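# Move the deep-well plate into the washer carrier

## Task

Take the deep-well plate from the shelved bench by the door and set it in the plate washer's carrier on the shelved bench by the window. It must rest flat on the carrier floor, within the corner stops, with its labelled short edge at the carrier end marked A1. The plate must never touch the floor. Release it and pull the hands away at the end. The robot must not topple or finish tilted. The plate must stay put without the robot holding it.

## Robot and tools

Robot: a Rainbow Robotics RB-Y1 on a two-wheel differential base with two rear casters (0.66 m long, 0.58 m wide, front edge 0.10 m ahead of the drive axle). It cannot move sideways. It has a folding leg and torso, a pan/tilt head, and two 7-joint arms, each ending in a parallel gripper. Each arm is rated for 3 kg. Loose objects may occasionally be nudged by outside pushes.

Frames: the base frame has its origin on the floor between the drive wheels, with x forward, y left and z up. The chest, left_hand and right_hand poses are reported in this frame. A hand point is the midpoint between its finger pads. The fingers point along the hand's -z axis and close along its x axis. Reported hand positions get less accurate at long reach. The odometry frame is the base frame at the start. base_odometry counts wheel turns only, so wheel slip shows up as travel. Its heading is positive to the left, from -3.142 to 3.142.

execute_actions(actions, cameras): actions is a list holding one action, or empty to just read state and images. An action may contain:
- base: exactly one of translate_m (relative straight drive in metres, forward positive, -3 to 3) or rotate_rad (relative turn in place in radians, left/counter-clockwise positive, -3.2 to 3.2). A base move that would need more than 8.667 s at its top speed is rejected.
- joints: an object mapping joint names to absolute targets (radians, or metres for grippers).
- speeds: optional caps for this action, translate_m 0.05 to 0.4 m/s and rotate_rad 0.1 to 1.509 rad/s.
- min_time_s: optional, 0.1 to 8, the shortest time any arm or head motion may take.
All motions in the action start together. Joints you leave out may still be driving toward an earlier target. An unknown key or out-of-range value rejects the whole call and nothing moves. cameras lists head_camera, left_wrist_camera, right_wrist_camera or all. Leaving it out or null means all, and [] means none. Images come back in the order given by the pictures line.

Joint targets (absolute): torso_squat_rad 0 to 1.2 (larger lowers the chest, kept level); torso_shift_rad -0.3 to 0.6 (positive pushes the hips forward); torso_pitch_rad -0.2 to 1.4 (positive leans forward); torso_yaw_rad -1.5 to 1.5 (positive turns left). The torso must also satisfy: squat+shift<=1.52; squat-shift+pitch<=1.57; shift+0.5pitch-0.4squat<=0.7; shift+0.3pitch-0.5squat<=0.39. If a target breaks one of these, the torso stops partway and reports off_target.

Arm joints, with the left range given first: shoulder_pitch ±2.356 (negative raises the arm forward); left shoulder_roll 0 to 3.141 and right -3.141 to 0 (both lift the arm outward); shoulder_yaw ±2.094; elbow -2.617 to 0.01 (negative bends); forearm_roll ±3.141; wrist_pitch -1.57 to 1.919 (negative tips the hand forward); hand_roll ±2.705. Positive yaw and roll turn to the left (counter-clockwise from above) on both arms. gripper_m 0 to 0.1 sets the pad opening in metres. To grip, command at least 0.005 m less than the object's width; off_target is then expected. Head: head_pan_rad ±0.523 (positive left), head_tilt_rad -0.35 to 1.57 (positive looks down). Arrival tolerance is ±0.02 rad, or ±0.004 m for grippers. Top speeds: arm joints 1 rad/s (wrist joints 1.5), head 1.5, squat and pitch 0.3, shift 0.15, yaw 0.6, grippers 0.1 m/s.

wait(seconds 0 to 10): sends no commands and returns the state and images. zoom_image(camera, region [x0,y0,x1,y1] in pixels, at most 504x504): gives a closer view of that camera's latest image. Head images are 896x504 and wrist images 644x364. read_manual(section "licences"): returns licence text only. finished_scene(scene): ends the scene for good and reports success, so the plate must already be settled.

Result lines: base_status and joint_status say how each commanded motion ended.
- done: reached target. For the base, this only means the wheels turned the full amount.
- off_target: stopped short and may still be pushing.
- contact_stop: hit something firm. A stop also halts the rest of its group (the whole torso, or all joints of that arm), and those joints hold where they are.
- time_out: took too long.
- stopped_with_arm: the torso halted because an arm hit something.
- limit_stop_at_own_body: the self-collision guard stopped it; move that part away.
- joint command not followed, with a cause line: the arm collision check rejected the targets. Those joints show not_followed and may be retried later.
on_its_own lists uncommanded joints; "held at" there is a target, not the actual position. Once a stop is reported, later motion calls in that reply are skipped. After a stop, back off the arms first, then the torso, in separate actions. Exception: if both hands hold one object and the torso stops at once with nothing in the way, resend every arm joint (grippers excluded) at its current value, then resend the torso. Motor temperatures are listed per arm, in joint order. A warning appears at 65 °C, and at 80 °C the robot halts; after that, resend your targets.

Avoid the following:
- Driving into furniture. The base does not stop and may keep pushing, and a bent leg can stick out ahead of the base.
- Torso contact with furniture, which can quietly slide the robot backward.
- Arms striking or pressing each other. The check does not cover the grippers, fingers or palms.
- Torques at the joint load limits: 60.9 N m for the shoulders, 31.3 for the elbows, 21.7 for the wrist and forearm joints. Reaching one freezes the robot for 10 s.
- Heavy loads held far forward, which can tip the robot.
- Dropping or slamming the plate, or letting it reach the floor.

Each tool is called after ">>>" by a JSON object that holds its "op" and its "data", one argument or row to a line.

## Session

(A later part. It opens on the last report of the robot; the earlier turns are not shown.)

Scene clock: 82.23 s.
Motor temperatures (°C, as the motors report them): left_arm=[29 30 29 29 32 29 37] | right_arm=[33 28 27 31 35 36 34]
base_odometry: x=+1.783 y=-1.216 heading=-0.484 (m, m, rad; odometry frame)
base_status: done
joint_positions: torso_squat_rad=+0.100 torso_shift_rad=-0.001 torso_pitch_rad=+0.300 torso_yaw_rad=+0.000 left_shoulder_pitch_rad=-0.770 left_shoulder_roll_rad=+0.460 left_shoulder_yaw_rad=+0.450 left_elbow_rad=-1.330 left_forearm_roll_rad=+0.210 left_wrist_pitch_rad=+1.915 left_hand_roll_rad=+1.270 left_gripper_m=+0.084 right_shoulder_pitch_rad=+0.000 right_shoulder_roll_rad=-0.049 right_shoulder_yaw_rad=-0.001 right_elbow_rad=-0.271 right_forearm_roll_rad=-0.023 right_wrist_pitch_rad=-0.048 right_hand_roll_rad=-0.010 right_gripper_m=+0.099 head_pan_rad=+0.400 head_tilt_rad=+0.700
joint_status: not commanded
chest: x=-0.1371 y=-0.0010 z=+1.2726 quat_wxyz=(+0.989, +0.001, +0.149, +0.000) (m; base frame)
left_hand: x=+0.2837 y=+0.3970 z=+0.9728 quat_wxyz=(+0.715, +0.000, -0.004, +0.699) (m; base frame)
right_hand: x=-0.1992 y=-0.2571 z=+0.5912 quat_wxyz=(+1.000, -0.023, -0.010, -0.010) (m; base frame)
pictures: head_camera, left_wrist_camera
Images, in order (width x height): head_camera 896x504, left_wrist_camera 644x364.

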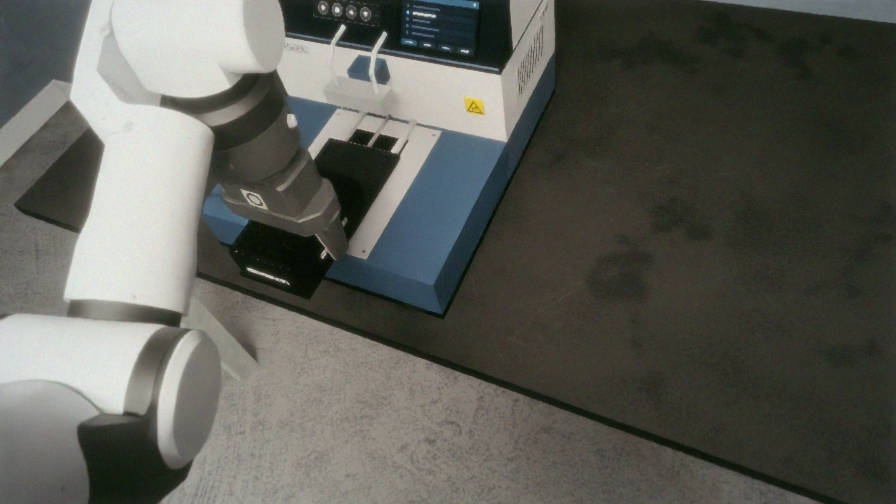

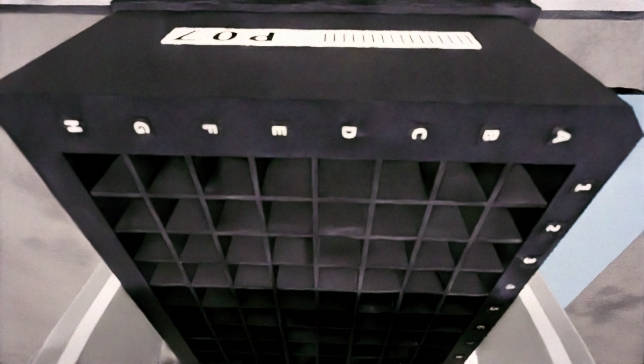

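>>> {"op": "execute_actions", "data": {
  "actions": [
    {"base":{"rotate_rad":0.1},"joints":{"left_hand_roll_rad":1.17,"torso_squat_rad":0.4}}
  ],
  "cameras": []
}}

>>> {"op": "execute_actions", "data": {
  "actions": [
    {"base":{"translate_m":0.15}}
  ],
  "cameras": ["head_camera","left_wrist_camera"]
}}

Scene clock: 86.10 s.
Motor temperatures (°C, as the motors report them): left_arm=[29 30 29 29 32 29 37] | right_arm=[33 28 27 31 35 36 34]
base_odometry: x=+1.784 y=-1.216 heading=-0.384 (m, m, rad; odometry frame)
base_status: done
joint_positions: torso_squat_rad=+0.400 torso_shift_rad=-0.001 torso_pitch_rad=+0.300 torso_yaw_rad=+0.000 left_shoulder_pitch_rad=-0.770 left_shoulder_roll_rad=+0.460 left_shoulder_yaw_rad=+0.450 left_elbow_rad=-1.330 left_forearm_roll_rad=+0.210 left_wrist_pitch_rad=+1.915 left_hand_roll_rad=+1.170 left_gripper_m=+0.084 right_shoulder_pitch_rad=+0.000 right_shoulder_roll_rad=-0.049 right_shoulder_yaw_rad=-0.001 right_elbow_rad=-0.271 right_forearm_roll_rad=-0.023 right_wrist_pitch_rad=-0.048 right_hand_roll_rad=-0.010 right_gripper_m=+0.099 head_pan_rad=+0.400 head_tilt_rad=+0.700
joint_status: all done
chest: x=-0.1371 y=-0.0010 z=+1.2209 quat_wxyz=(+0.989, +0.001, +0.149, +0.000) (m; base frame)
left_hand: x=+0.2837 y=+0.3971 z=+0.9211 quat_wxyz=(+0.749, +0.000, -0.005, +0.663) (m; base frame)
right_hand: x=-0.1991 y=-0.2570 z=+0.5394 quat_wxyz=(+1.000, -0.023, -0.010, -0.010) (m; base frame)
pictures: none
No camera images: the call's "cameras" was empty. Leave "cameras" out to get every camera's image.

Scene clock: 87.67 s.
Motor temperatures (°C, as the motors report them): left_arm=[29 30 29 29 32 29 37] | right_arm=[33 28 27 31 35 36 34]
base_odometry: x=+1.923 y=-1.272 heading=-0.384 (m, m, rad; odometry frame)
base_status: done
joint_positions: torso_squat_rad=+0.400 torso_shift_rad=-0.001 torso_pitch_rad=+0.300 torso_yaw_rad=+0.000 left_shoulder_pitch_rad=-0.770 left_shoulder_roll_rad=+0.460 left_shoulder_yaw_rad=+0.450 left_elbow_rad=-1.330 left_forearm_roll_rad=+0.210 left_wrist_pitch_rad=+1.915 left_hand_roll_rad=+1.170 left_gripper_m=+0.084 right_shoulder_pitch_rad=+0.000 right_shoulder_roll_rad=-0.049 right_shoulder_yaw_rad=-0.001 right_elbow_rad=-0.271 right_forearm_roll_rad=-0.023 right_wrist_pitch_rad=-0.048 right_hand_roll_rad=-0.010 right_gripper_m=+0.099 head_pan_rad=+0.400 head_tilt_rad=+0.700
joint_status: not commanded
chest: x=-0.1370 y=-0.0010 z=+1.2208 quat_wxyz=(+0.989, +0.001, +0.150, +0.000) (m; base frame)
left_hand: x=+0.2837 y=+0.3971 z=+0.9210 quat_wxyz=(+0.749, +0.000, -0.004, +0.663) (m; base frame)
right_hand: x=-0.1991 y=-0.2570 z=+0.5394 quat_wxyz=(+1.000, -0.023, -0.010, -0.010) (m; base frame)
pictures: head_camera, left_wrist_camera
Images, in order (width x height): head_camera 896x504, left_wrist_camera 644x364.

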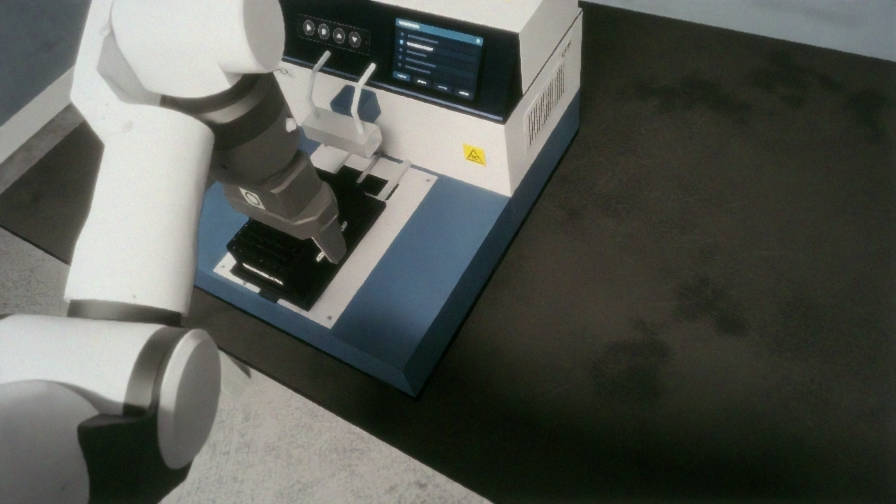

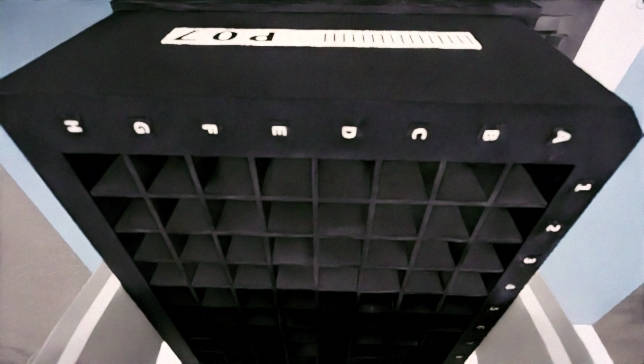

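>>> {"op": "execute_actions", "data": {
  "actions": [
    {"base":{"rotate_rad":0.06},"joints":{"left_hand_roll_rad":1.11}}
  ],
  "cameras": []
}}

>>> {"op": "execute_actions", "data": {
  "actions": [
    {"base":{"translate_m":0.04},"joints":{"torso_squat_rad":0.45}}
  ],
  "cameras": ["head_camera","left_wrist_camera"]
}}

>>> {"op": "zoom_image", "data": {
  "camera": "head_camera",
  "region": [180, 130, 460, 350]
}}

Scene clock: 91.33 s.
Motor temperatures (°C, as the motors report them): left_arm=[29 30 29 29 32 29 37] | right_arm=[33 28 27 31 35 36 34]
base_odometry: x=+1.923 y=-1.272 heading=-0.325 (m, m, rad; odometry frame)
base_status: done
joint_positions: torso_squat_rad=+0.400 torso_shift_rad=-0.001 torso_pitch_rad=+0.300 torso_yaw_rad=+0.000 left_shoulder_pitch_rad=-0.770 left_shoulder_roll_rad=+0.460 left_shoulder_yaw_rad=+0.450 left_elbow_rad=-1.330 left_forearm_roll_rad=+0.210 left_wrist_pitch_rad=+1.915 left_hand_roll_rad=+1.110 left_gripper_m=+0.084 right_shoulder_pitch_rad=+0.000 right_shoulder_roll_rad=-0.049 right_shoulder_yaw_rad=-0.001 right_elbow_rad=-0.271 right_forearm_roll_rad=-0.023 right_wrist_pitch_rad=-0.048 right_hand_roll_rad=-0.010 right_gripper_m=+0.099 head_pan_rad=+0.400 head_tilt_rad=+0.700
joint_status: all done
chest: x=-0.1370 y=-0.0010 z=+1.2208 quat_wxyz=(+0.989, +0.001, +0.150, +0.000) (m; base frame)
left_hand: x=+0.2837 y=+0.3971 z=+0.9210 quat_wxyz=(+0.768, +0.000, -0.004, +0.640) (m; base frame)
right_hand: x=-0.1992 y=-0.2570 z=+0.5394 quat_wxyz=(+1.000, -0.023, -0.010, -0.010) (m; base frame)
pictures: none
No camera images: the call's "cameras" was empty. Leave "cameras" out to get every camera's image.

Scene clock: 92.60 s.
Motor temperatures (°C, as the motors report them): left_arm=[29 30 29 29 32 29 37] | right_arm=[33 28 27 31 35 36 34]
base_odometry: x=+1.961 y=-1.285 heading=-0.324 (m, m, rad; odometry frame)
base_status: done
joint_positions: torso_squat_rad=+0.450 torso_shift_rad=-0.001 torso_pitch_rad=+0.300 torso_yaw_rad=+0.000 left_shoulder_pitch_rad=-0.770 left_shoulder_roll_rad=+0.460 left_shoulder_yaw_rad=+0.450 left_elbow_rad=-1.330 left_forearm_roll_rad=+0.210 left_wrist_pitch_rad=+1.915 left_hand_roll_rad=+1.110 left_gripper_m=+0.084 right_shoulder_pitch_rad=+0.000 right_shoulder_roll_rad=-0.049 right_shoulder_yaw_rad=-0.001 right_elbow_rad=-0.271 right_forearm_roll_rad=-0.023 right_wrist_pitch_rad=-0.048 right_hand_roll_rad=-0.010 right_gripper_m=+0.099 head_pan_rad=+0.400 head_tilt_rad=+0.700
joint_status: all done
chest: x=-0.1370 y=-0.0009 z=+1.2064 quat_wxyz=(+0.989, +0.001, +0.149, +0.000) (m; base frame)
left_hand: x=+0.2837 y=+0.3971 z=+0.9066 quat_wxyz=(+0.768, +0.000, -0.004, +0.640) (m; base frame)
right_hand: x=-0.1991 y=-0.2570 z=+0.5250 quat_wxyz=(+1.000, -0.023, -0.010, -0.010) (m; base frame)
pictures: head_camera, left_wrist_camera
Images, in order (width x height): head_camera 896x504, left_wrist_camera 644x364.

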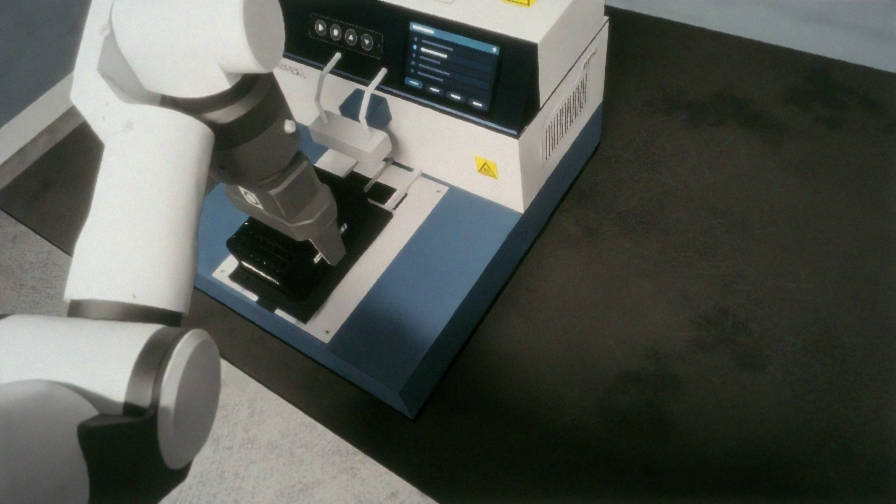

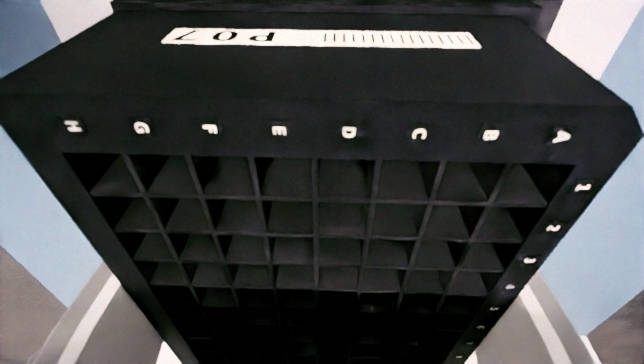

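Region (180, 130, 460, 350) of head_camera's 896x504 image, scaled by 1.800, with more detail than that image has; it fills the top 396 rows of this view, and the rest is white.

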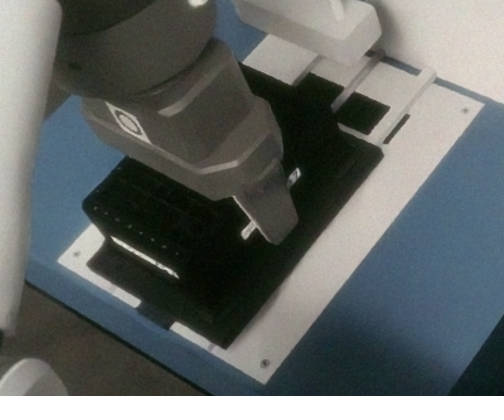

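>>> {"op": "execute_actions", "data": {
  "actions": [
    {"base":{"translate_m":0.01},"joints":{"left_hand_roll_rad":1.135,"torso_squat_rad":0.49}}
  ],
  "cameras": ["head_camera","left_wrist_camera"]
}}

>>> {"op": "zoom_image", "data": {
  "camera": "head_camera",
  "region": [180, 130, 460, 350]
}}

Scene clock: 96.40 s.
Motor temperatures (°C, as the motors report them): left_arm=[29 30 29 29 32 29 37] | right_arm=[33 28 27 31 35 36 34]
base_odometry: x=+1.970 y=-1.288 heading=-0.324 (m, m, rad; odometry frame)
base_status: done
joint_positions: torso_squat_rad=+0.490 torso_shift_rad=-0.001 torso_pitch_rad=+0.299 torso_yaw_rad=+0.000 left_shoulder_pitch_rad=-0.771 left_shoulder_roll_rad=+0.461 left_shoulder_yaw_rad=+0.450 left_elbow_rad=-1.331 left_forearm_roll_rad=+0.210 left_wrist_pitch_rad=+1.915 left_hand_roll_rad=+1.135 left_gripper_m=+0.084 right_shoulder_pitch_rad=+0.000 right_shoulder_roll_rad=-0.049 right_shoulder_yaw_rad=-0.001 right_elbow_rad=-0.271 right_forearm_roll_rad=-0.023 right_wrist_pitch_rad=-0.048 right_hand_roll_rad=-0.010 right_gripper_m=+0.099 head_pan_rad=+0.400 head_tilt_rad=+0.700
joint_status: all done
chest: x=-0.1374 y=-0.0010 z=+1.1938 quat_wxyz=(+0.989, +0.001, +0.149, +0.000) (m; base frame)
left_hand: x=+0.2842 y=+0.3975 z=+0.8953 quat_wxyz=(+0.760, +0.000, -0.006, +0.649) (m; base frame)
right_hand: x=-0.1990 y=-0.2569 z=+0.5123 quat_wxyz=(+1.000, -0.023, -0.010, -0.010) (m; base frame)
pictures: head_camera, left_wrist_camera
Images, in order (width x height): head_camera 896x504, left_wrist_camera 644x364.

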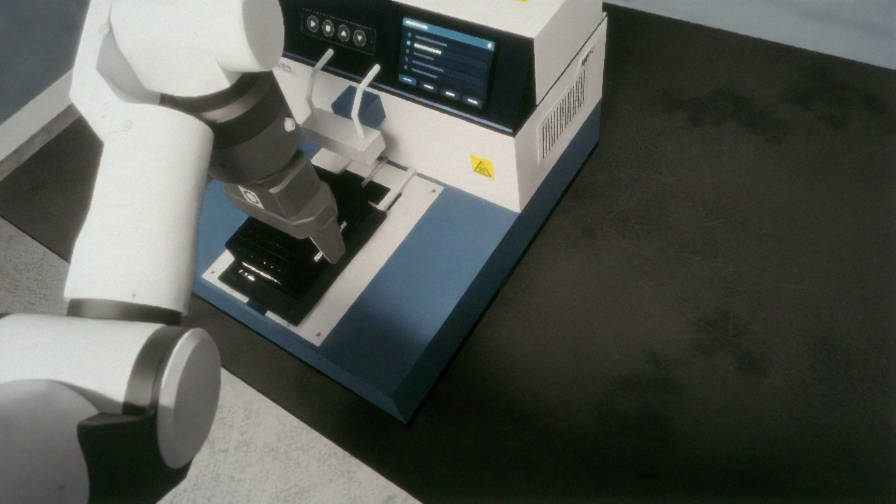

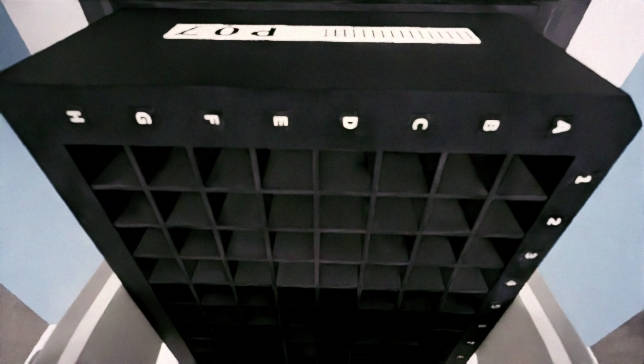

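Region (180, 130, 460, 350) of head_camera's 896x504 image, scaled by 1.800, with more detail than that image has; it fills the top 396 rows of this view, and the rest is white.

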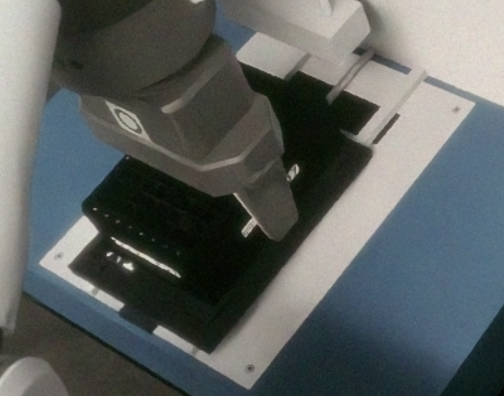

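>>> {"op": "execute_actions", "data": {
  "actions": [
    {"joints":{"torso_squat_rad":0.45}}
  ],
  "cameras": []
}}

>>> {"op": "execute_actions", "data": {
  "actions": [
    {"base":{"translate_m":-0.014},"joints":{"left_shoulder_roll_rad":0.473}}
  ],
  "cameras": []
}}

>>> {"op": "execute_actions", "data": {
  "actions": [
    {"joints":{"torso_squat_rad":0.49}}
  ],
  "cameras": ["head_camera","left_wrist_camera"]
}}

>>> {"op": "zoom_image", "data": {
  "camera": "head_camera",
  "region": [180, 130, 460, 350]
}}

Scene clock: 100.57 s.
Motor temperatures (°C, as the motors report them): left_arm=[29 30 29 29 32 29 37] | right_arm=[33 28 27 31 35 36 34]
base_odometry: x=+1.970 y=-1.288 heading=-0.324 (m, m, rad; odometry frame)
base_status: not commanded
joint_positions: torso_squat_rad=+0.450 torso_shift_rad=-0.001 torso_pitch_rad=+0.300 torso_yaw_rad=+0.000 left_shoulder_pitch_rad=-0.770 left_shoulder_roll_rad=+0.460 left_shoulder_yaw_rad=+0.450 left_elbow_rad=-1.330 left_forearm_roll_rad=+0.210 left_wrist_pitch_rad=+1.915 left_hand_roll_rad=+1.135 left_gripper_m=+0.084 right_shoulder_pitch_rad=+0.000 right_shoulder_roll_rad=-0.049 right_shoulder_yaw_rad=-0.001 right_elbow_rad=-0.271 right_forearm_roll_rad=-0.023 right_wrist_pitch_rad=-0.048 right_hand_roll_rad=-0.010 right_gripper_m=+0.099 head_pan_rad=+0.400 head_tilt_rad=+0.700
joint_status: all done
chest: x=-0.1370 y=-0.0010 z=+1.2064 quat_wxyz=(+0.989, +0.001, +0.149, +0.000) (m; base frame)
left_hand: x=+0.2839 y=+0.3972 z=+0.9069 quat_wxyz=(+0.760, +0.000, -0.005, +0.649) (m; base frame)
right_hand: x=-0.1991 y=-0.2570 z=+0.5250 quat_wxyz=(+1.000, -0.023, -0.010, -0.010) (m; base frame)
pictures: none
No camera images: the call's "cameras" was empty. Leave "cameras" out to get every camera's image.

Scene clock: 101.37 s.
Motor temperatures (°C, as the motors report them): left_arm=[29 30 29 29 32 29 37] | right_arm=[33 28 27 31 35 36 34]
base_odometry: x=+1.957 y=-1.283 heading=-0.325 (m, m, rad; odometry frame)
base_status: done
joint_positions: torso_squat_rad=+0.450 torso_shift_rad=-0.001 torso_pitch_rad=+0.300 torso_yaw_rad=+0.000 left_shoulder_pitch_rad=-0.770 left_shoulder_roll_rad=+0.473 left_shoulder_yaw_rad=+0.450 left_elbow_rad=-1.330 left_forearm_roll_rad=+0.210 left_wrist_pitch_rad=+1.915 left_hand_roll_rad=+1.135 left_gripper_m=+0.084 right_shoulder_pitch_rad=+0.000 right_shoulder_roll_rad=-0.049 right_shoulder_yaw_rad=-0.001 right_elbow_rad=-0.271 right_forearm_roll_rad=-0.023 right_wrist_pitch_rad=-0.048 right_hand_roll_rad=-0.010 right_gripper_m=+0.099 head_pan_rad=+0.400 head_tilt_rad=+0.700
joint_status: all done
chest: x=-0.1371 y=-0.0009 z=+1.2064 quat_wxyz=(+0.989, +0.001, +0.149, +0.000) (m; base frame)
left_hand: x=+0.2839 y=+0.4034 z=+0.9100 quat_wxyz=(+0.759, +0.003, -0.009, +0.651) (m; base frame)
right_hand: x=-0.1991 y=-0.2570 z=+0.5250 quat_wxyz=(+1.000, -0.023, -0.010, -0.010) (m; base frame)
pictures: none
No camera images: the call's "cameras" was empty. Leave "cameras" out to get every camera's image.

Scene clock: 102.17 s.
Motor temperatures (°C, as the motors report them): left_arm=[29 30 29 29 32 29 37] | right_arm=[33 28 27 31 35 36 34]
base_odometry: x=+1.957 y=-1.283 heading=-0.325 (m, m, rad; odometry frame)
base_status: not commanded
joint_positions: torso_squat_rad=+0.490 torso_shift_rad=-0.001 torso_pitch_rad=+0.300 torso_yaw_rad=+0.000 left_shoulder_pitch_rad=-0.770 left_shoulder_roll_rad=+0.473 left_shoulder_yaw_rad=+0.450 left_elbow_rad=-1.330 left_forearm_roll_rad=+0.210 left_wrist_pitch_rad=+1.915 left_hand_roll_rad=+1.135 left_gripper_m=+0.084 right_shoulder_pitch_rad=+0.000 right_shoulder_roll_rad=-0.049 right_shoulder_yaw_rad=-0.001 right_elbow_rad=-0.271 right_forearm_roll_rad=-0.023 right_wrist_pitch_rad=-0.048 right_hand_roll_rad=-0.010 right_gripper_m=+0.099 head_pan_rad=+0.400 head_tilt_rad=+0.700
joint_status: all done
chest: x=-0.1372 y=-0.0010 z=+1.1938 quat_wxyz=(+0.989, +0.001, +0.149, +0.000) (m; base frame)
left_hand: x=+0.2841 y=+0.4035 z=+0.8977 quat_wxyz=(+0.759, +0.003, -0.010, +0.651) (m; base frame)
right_hand: x=-0.1991 y=-0.2570 z=+0.5123 quat_wxyz=(+1.000, -0.023, -0.010, -0.010) (m; base frame)
pictures: head_camera, left_wrist_camera
Images, in order (width x height): head_camera 896x504, left_wrist_camera 644x364.

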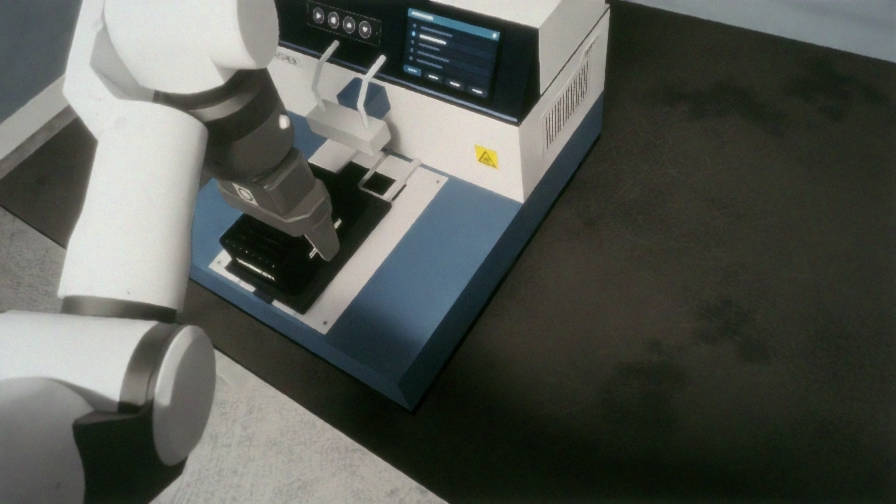

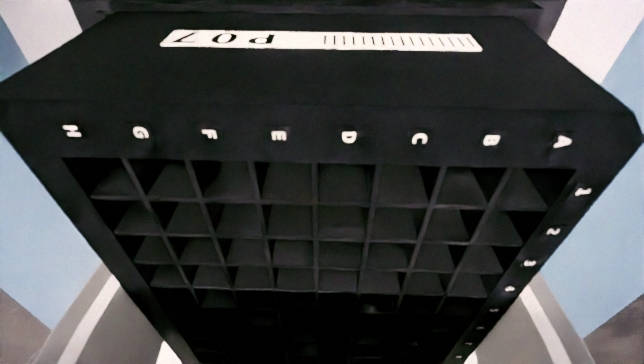

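Region (180, 130, 460, 350) of head_camera's 896x504 image, scaled by 1.800, with more detail than that image has; it fills the top 396 rows of this view, and the rest is white.

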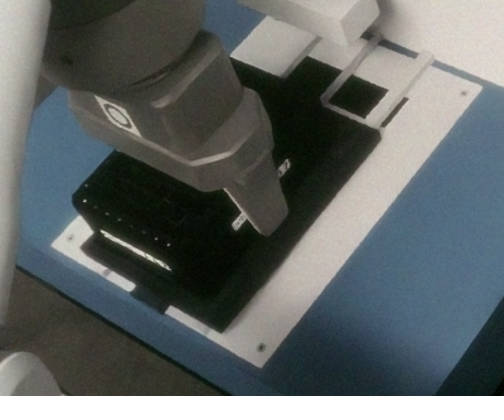

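>>> {"op": "execute_actions", "data": {
  "actions": [
    {"joints":{"torso_squat_rad":0.46}}
  ],
  "cameras": []
}}

>>> {"op": "execute_actions", "data": {
  "actions": [
    {"base":{"translate_m":0.006},"joints":{"left_shoulder_roll_rad":0.469}}
  ],
  "cameras": []
}}

>>> {"op": "execute_actions", "data": {
  "actions": [
    {"joints":{"torso_squat_rad":0.50}}
  ],
  "cameras": ["head_camera","left_wrist_camera"]
}}

>>> {"op": "zoom_image", "data": {
  "camera": "head_camera",
  "region": [180, 130, 460, 350]
}}

Scene clock: 105.27 s.
Motor temperatures (°C, as the motors report them): left_arm=[29 30 29 29 32 29 37] | right_arm=[33 28 27 31 35 36 34]
base_odometry: x=+1.957 y=-1.283 heading=-0.325 (m, m, rad; odometry frame)
base_status: not commanded
joint_positions: torso_squat_rad=+0.460 torso_shift_rad=-0.001 torso_pitch_rad=+0.300 torso_yaw_rad=+0.000 left_shoulder_pitch_rad=-0.770 left_shoulder_roll_rad=+0.473 left_shoulder_yaw_rad=+0.450 left_elbow_rad=-1.330 left_forearm_roll_rad=+0.210 left_wrist_pitch_rad=+1.915 left_hand_roll_rad=+1.135 left_gripper_m=+0.084 right_shoulder_pitch_rad=+0.000 right_shoulder_roll_rad=-0.049 right_shoulder_yaw_rad=-0.001 right_elbow_rad=-0.271 right_forearm_roll_rad=-0.023 right_wrist_pitch_rad=-0.048 right_hand_roll_rad=-0.010 right_gripper_m=+0.099 head_pan_rad=+0.400 head_tilt_rad=+0.700
joint_status: all done
chest: x=-0.1370 y=-0.0010 z=+1.2033 quat_wxyz=(+0.989, +0.001, +0.150, +0.000) (m; base frame)
left_hand: x=+0.2841 y=+0.4035 z=+0.9070 quat_wxyz=(+0.759, +0.003, -0.010, +0.651) (m; base frame)
right_hand: x=-0.1992 y=-0.2570 z=+0.5219 quat_wxyz=(+1.000, -0.023, -0.010, -0.010) (m; base frame)
pictures: none
No camera images: the call's "cameras" was empty. Leave "cameras" out to get every camera's image.

Scene clock: 106.33 s.
Motor temperatures (°C, as the motors report them): left_arm=[29 30 29 29 32 29 37] | right_arm=[33 28 27 31 35 36 34]
base_odometry: x=+1.963 y=-1.285 heading=-0.325 (m, m, rad; odometry frame)
base_status: done
joint_positions: torso_squat_rad=+0.460 torso_shift_rad=-0.001 torso_pitch_rad=+0.300 torso_yaw_rad=+0.000 left_shoulder_pitch_rad=-0.770 left_shoulder_roll_rad=+0.469 left_shoulder_yaw_rad=+0.450 left_elbow_rad=-1.330 left_forearm_roll_rad=+0.210 left_wrist_pitch_rad=+1.915 left_hand_roll_rad=+1.135 left_gripper_m=+0.084 right_shoulder_pitch_rad=+0.000 right_shoulder_roll_rad=-0.049 right_shoulder_yaw_rad=-0.001 right_elbow_rad=-0.271 right_forearm_roll_rad=-0.023 right_wrist_pitch_rad=-0.048 right_hand_roll_rad=-0.010 right_gripper_m=+0.099 head_pan_rad=+0.400 head_tilt_rad=+0.700
joint_status: all done
chest: x=-0.1370 y=-0.0009 z=+1.2033 quat_wxyz=(+0.989, +0.001, +0.149, +0.000) (m; base frame)
left_hand: x=+0.2839 y=+0.4015 z=+0.9059 quat_wxyz=(+0.759, +0.002, -0.008, +0.651) (m; base frame)
right_hand: x=-0.1992 y=-0.2570 z=+0.5219 quat_wxyz=(+1.000, -0.023, -0.010, -0.010) (m; base frame)
pictures: none
No camera images: the call's "cameras" was empty. Leave "cameras" out to get every camera's image.

Scene clock: 107.13 s.
Motor temperatures (°C, as the motors report them): left_arm=[29 30 29 29 32 29 37] | right_arm=[33 28 27 31 35 36 34]
base_odometry: x=+1.963 y=-1.285 heading=-0.325 (m, m, rad; odometry frame)
base_status: not commanded
joint_positions: torso_squat_rad=+0.500 torso_shift_rad=-0.001 torso_pitch_rad=+0.299 torso_yaw_rad=+0.000 left_shoulder_pitch_rad=-0.772 left_shoulder_roll_rad=+0.470 left_shoulder_yaw_rad=+0.450 left_elbow_rad=-1.331 left_forearm_roll_rad=+0.210 left_wrist_pitch_rad=+1.915 left_hand_roll_rad=+1.135 left_gripper_m=+0.084 right_shoulder_pitch_rad=+0.000 right_shoulder_roll_rad=-0.049 right_shoulder_yaw_rad=-0.001 right_elbow_rad=-0.271 right_forearm_roll_rad=-0.023 right_wrist_pitch_rad=-0.048 right_hand_roll_rad=-0.010 right_gripper_m=+0.099 head_pan_rad=+0.400 head_tilt_rad=+0.700
joint_status: all done
chest: x=-0.1376 y=-0.0012 z=+1.1905 quat_wxyz=(+0.989, +0.001, +0.149, +0.000) (m; base frame)
left_hand: x=+0.2845 y=+0.4017 z=+0.8951 quat_wxyz=(+0.759, +0.002, -0.010, +0.651) (m; base frame)
right_hand: x=-0.1990 y=-0.2569 z=+0.5089 quat_wxyz=(+1.000, -0.023, -0.011, -0.010) (m; base frame)
pictures: head_camera, left_wrist_camera
Images, in order (width x height): head_camera 896x504, left_wrist_camera 644x364.

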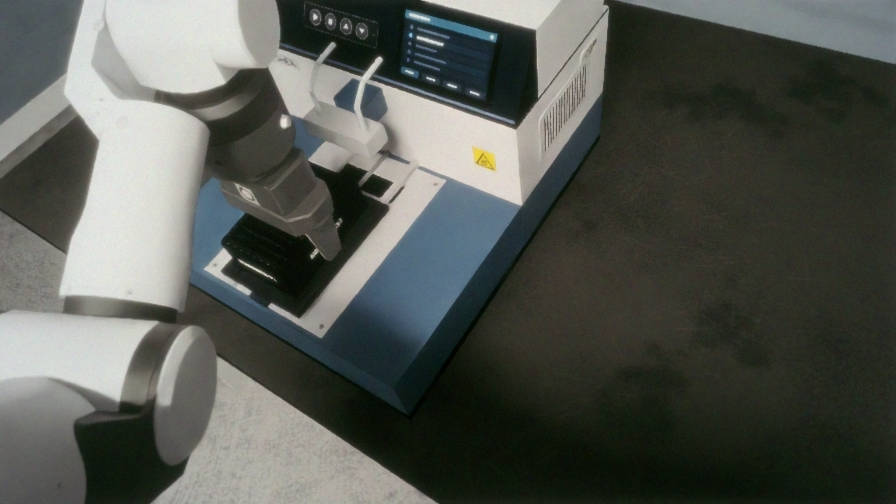

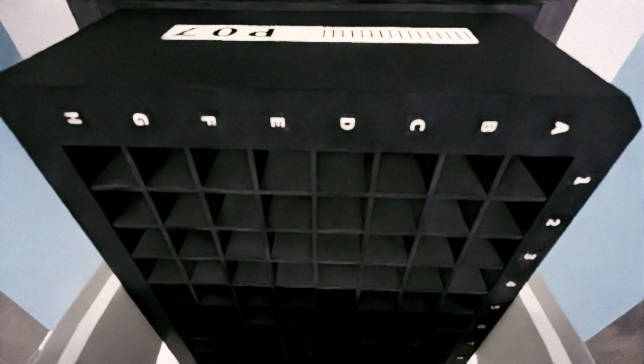

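Region (180, 130, 460, 350) of head_camera's 896x504 image, scaled by 1.800, with more detail than that image has; it fills the top 396 rows of this view, and the rest is white.

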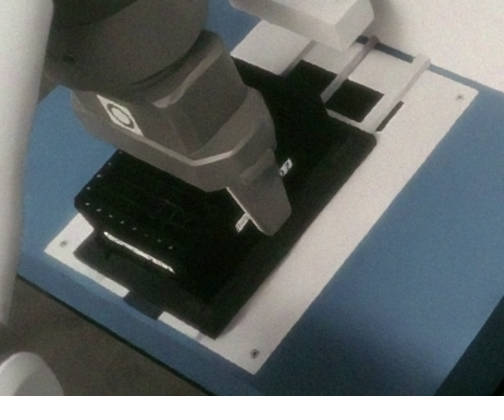

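>>> {"op": "execute_actions", "data": {
  "actions": [
    {"base":{"translate_m":-0.004},"joints":{"torso_squat_rad":0.492}}
  ],
  "cameras": []
}}

>>> {"op": "execute_actions", "data": {
  "actions": [
    {"joints":{"torso_squat_rad":0.505}}
  ],
  "cameras": ["left_wrist_camera"]
}}

Scene clock: 110.60 s.
Motor temperatures (°C, as the motors report them): left_arm=[29 30 29 29 32 30 37] | right_arm=[33 28 27 31 35 36 34]
base_odometry: x=+1.959 y=-1.284 heading=-0.326 (m, m, rad; odometry frame)
base_status: done
joint_positions: torso_squat_rad=+0.492 torso_shift_rad=-0.001 torso_pitch_rad=+0.300 torso_yaw_rad=+0.000 left_shoulder_pitch_rad=-0.772 left_shoulder_roll_rad=+0.469 left_shoulder_yaw_rad=+0.450 left_elbow_rad=-1.331 left_forearm_roll_rad=+0.210 left_wrist_pitch_rad=+1.915 left_hand_roll_rad=+1.135 left_gripper_m=+0.084 right_shoulder_pitch_rad=+0.000 right_shoulder_roll_rad=-0.049 right_shoulder_yaw_rad=-0.001 right_elbow_rad=-0.271 right_forearm_roll_rad=-0.023 right_wrist_pitch_rad=-0.048 right_hand_roll_rad=-0.010 right_gripper_m=+0.099 head_pan_rad=+0.400 head_tilt_rad=+0.700
joint_status: all done
chest: x=-0.1371 y=-0.0011 z=+1.1931 quat_wxyz=(+0.989, +0.001, +0.149, +0.000) (m; base frame)
left_hand: x=+0.2849 y=+0.4012 z=+0.8967 quat_wxyz=(+0.760, +0.001, -0.009, +0.650) (m; base frame)
right_hand: x=-0.1992 y=-0.2570 z=+0.5116 quat_wxyz=(+1.000, -0.023, -0.010, -0.010) (m; base frame)
pictures: none
No camera images: the call's "cameras" was empty. Leave "cameras" out to get every camera's image.

Scene clock: 111.17 s.
Motor temperatures (°C, as the motors report them): left_arm=[29 30 29 29 32 30 37] | right_arm=[33 28 27 31 35 36 34]
base_odometry: x=+1.959 y=-1.284 heading=-0.326 (m, m, rad; odometry frame)
base_status: not commanded
joint_positions: torso_squat_rad=+0.505 torso_shift_rad=-0.001 torso_pitch_rad=+0.299 torso_yaw_rad=+0.000 left_shoulder_pitch_rad=-0.773 left_shoulder_roll_rad=+0.470 left_shoulder_yaw_rad=+0.450 left_elbow_rad=-1.332 left_forearm_roll_rad=+0.210 left_wrist_pitch_rad=+1.915 left_hand_roll_rad=+1.135 left_gripper_m=+0.084 right_shoulder_pitch_rad=+0.000 right_shoulder_roll_rad=-0.049 right_shoulder_yaw_rad=-0.001 right_elbow_rad=-0.271 right_forearm_roll_rad=-0.023 right_wrist_pitch_rad=-0.048 right_hand_roll_rad=-0.010 right_gripper_m=+0.099 head_pan_rad=+0.400 head_tilt_rad=+0.700
joint_status: all done
chest: x=-0.1375 y=-0.0013 z=+1.1888 quat_wxyz=(+0.989, +0.001, +0.149, +0.000) (m; base frame)
left_hand: x=+0.2855 y=+0.4009 z=+0.8939 quat_wxyz=(+0.760, +0.001, -0.011, +0.650) (m; base frame)
right_hand: x=-0.1991 y=-0.2569 z=+0.5072 quat_wxyz=(+1.000, -0.023, -0.010, -0.010) (m; base frame)
pictures: left_wrist_camera
Images, in order (width x height): left_wrist_camera 644x364.

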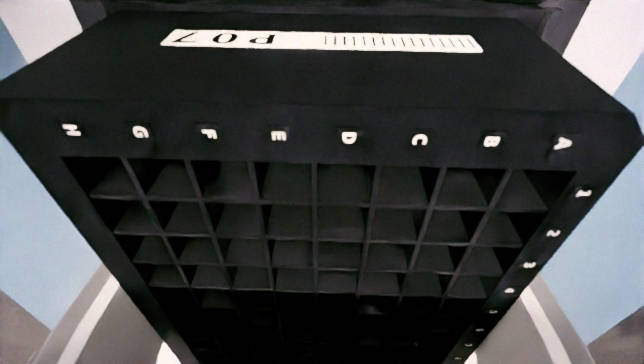

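Release and inspect.

>>> {"op": "execute_actions", "data": {
  "actions": [
    {"joints":{"left_gripper_m":0.1}}
  ],
  "cameras": []
}}

>>> {"op": "execute_actions", "data": {
  "actions": [
    {"joints":{"torso_squat_rad":0.2}}
  ],
  "cameras": ["head_camera","left_wrist_camera"]
}}

>>> {"op": "zoom_image", "data": {
  "camera": "head_camera",
  "region": [200, 180, 480, 400]
}}

Scene clock: 113.63 s.
Motor temperatures (°C, as the motors report them): left_arm=[29 30 29 29 32 29 37] | right_arm=[33 28 27 31 35 36 34]
base_odometry: x=+1.959 y=-1.284 heading=-0.326 (m, m, rad; odometry frame)
base_status: not commanded
joint_positions: torso_squat_rad=+0.505 torso_shift_rad=-0.001 torso_pitch_rad=+0.299 torso_yaw_rad=+0.000 left_shoulder_pitch_rad=-0.772 left_shoulder_roll_rad=+0.471 left_shoulder_yaw_rad=+0.450 left_elbow_rad=-1.331 left_forearm_roll_rad=+0.210 left_wrist_pitch_rad=+1.915 left_hand_roll_rad=+1.135 left_gripper_m=+0.100 right_shoulder_pitch_rad=+0.000 right_shoulder_roll_rad=-0.049 right_shoulder_yaw_rad=-0.001 right_elbow_rad=-0.271 right_forearm_roll_rad=-0.023 right_wrist_pitch_rad=-0.048 right_hand_roll_rad=-0.010 right_gripper_m=+0.099 head_pan_rad=+0.400 head_tilt_rad=+0.700
joint_status: all done
chest: x=-0.1374 y=-0.0011 z=+1.1888 quat_wxyz=(+0.989, +0.001, +0.149, +0.000) (m; base frame)
left_hand: x=+0.2850 y=+0.4019 z=+0.8935 quat_wxyz=(+0.759, +0.001, -0.010, +0.651) (m; base frame)
right_hand: x=-0.1991 y=-0.2569 z=+0.5072 quat_wxyz=(+1.000, -0.023, -0.010, -0.010) (m; base frame)
pictures: none
No camera images: the call's "cameras" was empty. Leave "cameras" out to get every camera's image.

Scene clock: 115.43 s.
Motor temperatures (°C, as the motors report them): left_arm=[29 30 29 29 32 29 37] | right_arm=[33 28 27 31 35 36 34]
base_odometry: x=+1.959 y=-1.284 heading=-0.326 (m, m, rad; odometry frame)
base_status: not commanded
joint_positions: torso_squat_rad=+0.200 torso_shift_rad=-0.001 torso_pitch_rad=+0.300 torso_yaw_rad=+0.000 left_shoulder_pitch_rad=-0.770 left_shoulder_roll_rad=+0.469 left_shoulder_yaw_rad=+0.450 left_elbow_rad=-1.330 left_forearm_roll_rad=+0.210 left_wrist_pitch_rad=+1.915 left_hand_roll_rad=+1.135 left_gripper_m=+0.100 right_shoulder_pitch_rad=+0.000 right_shoulder_roll_rad=-0.049 right_shoulder_yaw_rad=-0.001 right_elbow_rad=-0.271 right_forearm_roll_rad=-0.023 right_wrist_pitch_rad=-0.048 right_hand_roll_rad=-0.010 right_gripper_m=+0.099 head_pan_rad=+0.400 head_tilt_rad=+0.700
joint_status: all done
chest: x=-0.1371 y=-0.0010 z=+1.2621 quat_wxyz=(+0.989, +0.001, +0.149, +0.000) (m; base frame)
left_hand: x=+0.2840 y=+0.4016 z=+0.9650 quat_wxyz=(+0.759, +0.002, -0.008, +0.651) (m; base frame)
right_hand: x=-0.1993 y=-0.2570 z=+0.5807 quat_wxyz=(+1.000, -0.023, -0.010, -0.010) (m; base frame)
pictures: head_camera, left_wrist_camera
Images, in order (width x height): head_camera 896x504, left_wrist_camera 644x364.

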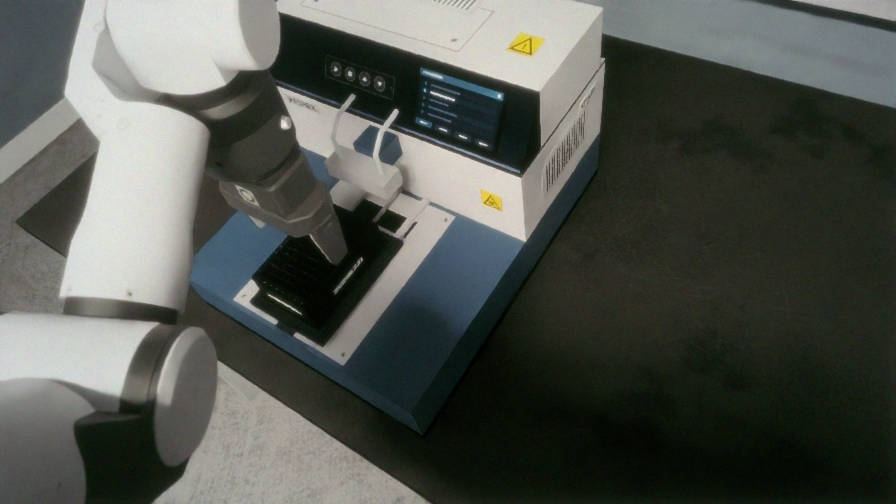

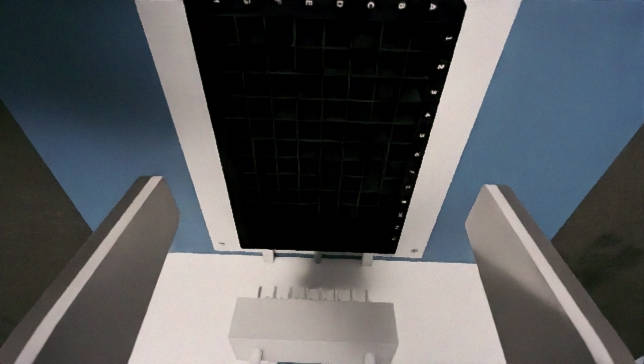

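Region (200, 180, 480, 400) of head_camera's 896x504 image, scaled by 1.800, with more detail than that image has; it fills the top 396 rows of this view, and the rest is white.

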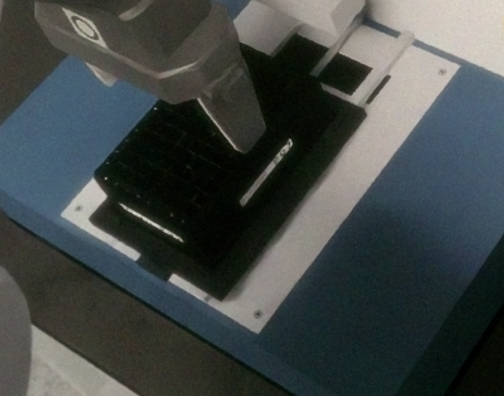

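>>> {"op": "execute_actions", "data": {
  "actions": [
    {"base":{"translate_m":-0.3}}
  ],
  "cameras": ["head_camera"]
}}

>>> {"op": "finished_scene", "data": {
  "scene": 1
}}

Scene clock: 119.57 s.
Motor temperatures (°C, as the motors report them): left_arm=[29 30 29 29 32 29 37] | right_arm=[33 28 27 31 35 36 34]
base_odometry: x=+1.675 y=-1.188 heading=-0.325 (m, m, rad; odometry frame)
base_status: done
joint_positions: torso_squat_rad=+0.200 torso_shift_rad=-0.001 torso_pitch_rad=+0.300 torso_yaw_rad=+0.000 left_shoulder_pitch_rad=-0.770 left_shoulder_roll_rad=+0.469 left_shoulder_yaw_rad=+0.450 left_elbow_rad=-1.330 left_forearm_roll_rad=+0.210 left_wrist_pitch_rad=+1.915 left_hand_roll_rad=+1.135 left_gripper_m=+0.100 right_shoulder_pitch_rad=+0.000 right_shoulder_roll_rad=-0.049 right_shoulder_yaw_rad=-0.001 right_elbow_rad=-0.271 right_forearm_roll_rad=-0.023 right_wrist_pitch_rad=-0.048 right_hand_roll_rad=-0.010 right_gripper_m=+0.099 head_pan_rad=+0.400 head_tilt_rad=+0.700
joint_status: not commanded
chest: x=-0.1371 y=-0.0010 z=+1.2622 quat_wxyz=(+0.989, +0.001, +0.149, +0.000) (m; base frame)
left_hand: x=+0.2839 y=+0.4016 z=+0.9649 quat_wxyz=(+0.759, +0.002, -0.008, +0.651) (m; base frame)
right_hand: x=-0.1993 y=-0.2571 z=+0.5808 quat_wxyz=(+1.000, -0.023, -0.010, -0.010) (m; base frame)
pictures: head_camera
Images, in order (width x height): head_camera 896x504.

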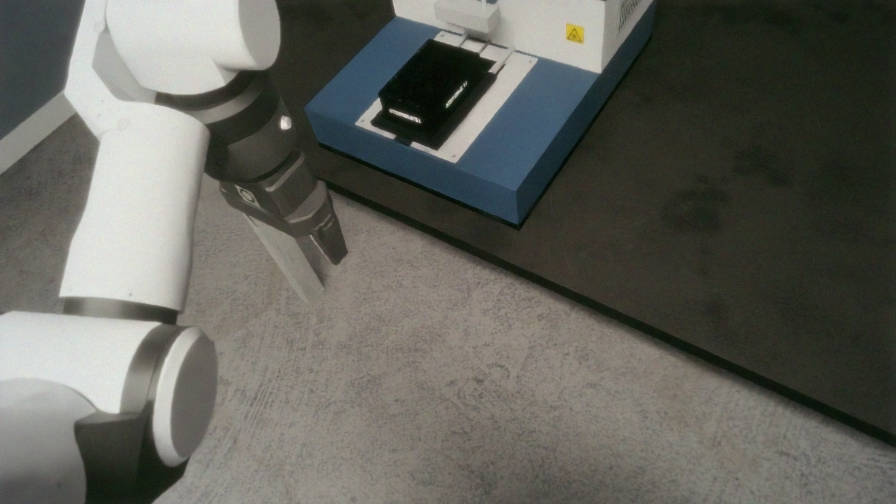

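The scene is finished: the task was done.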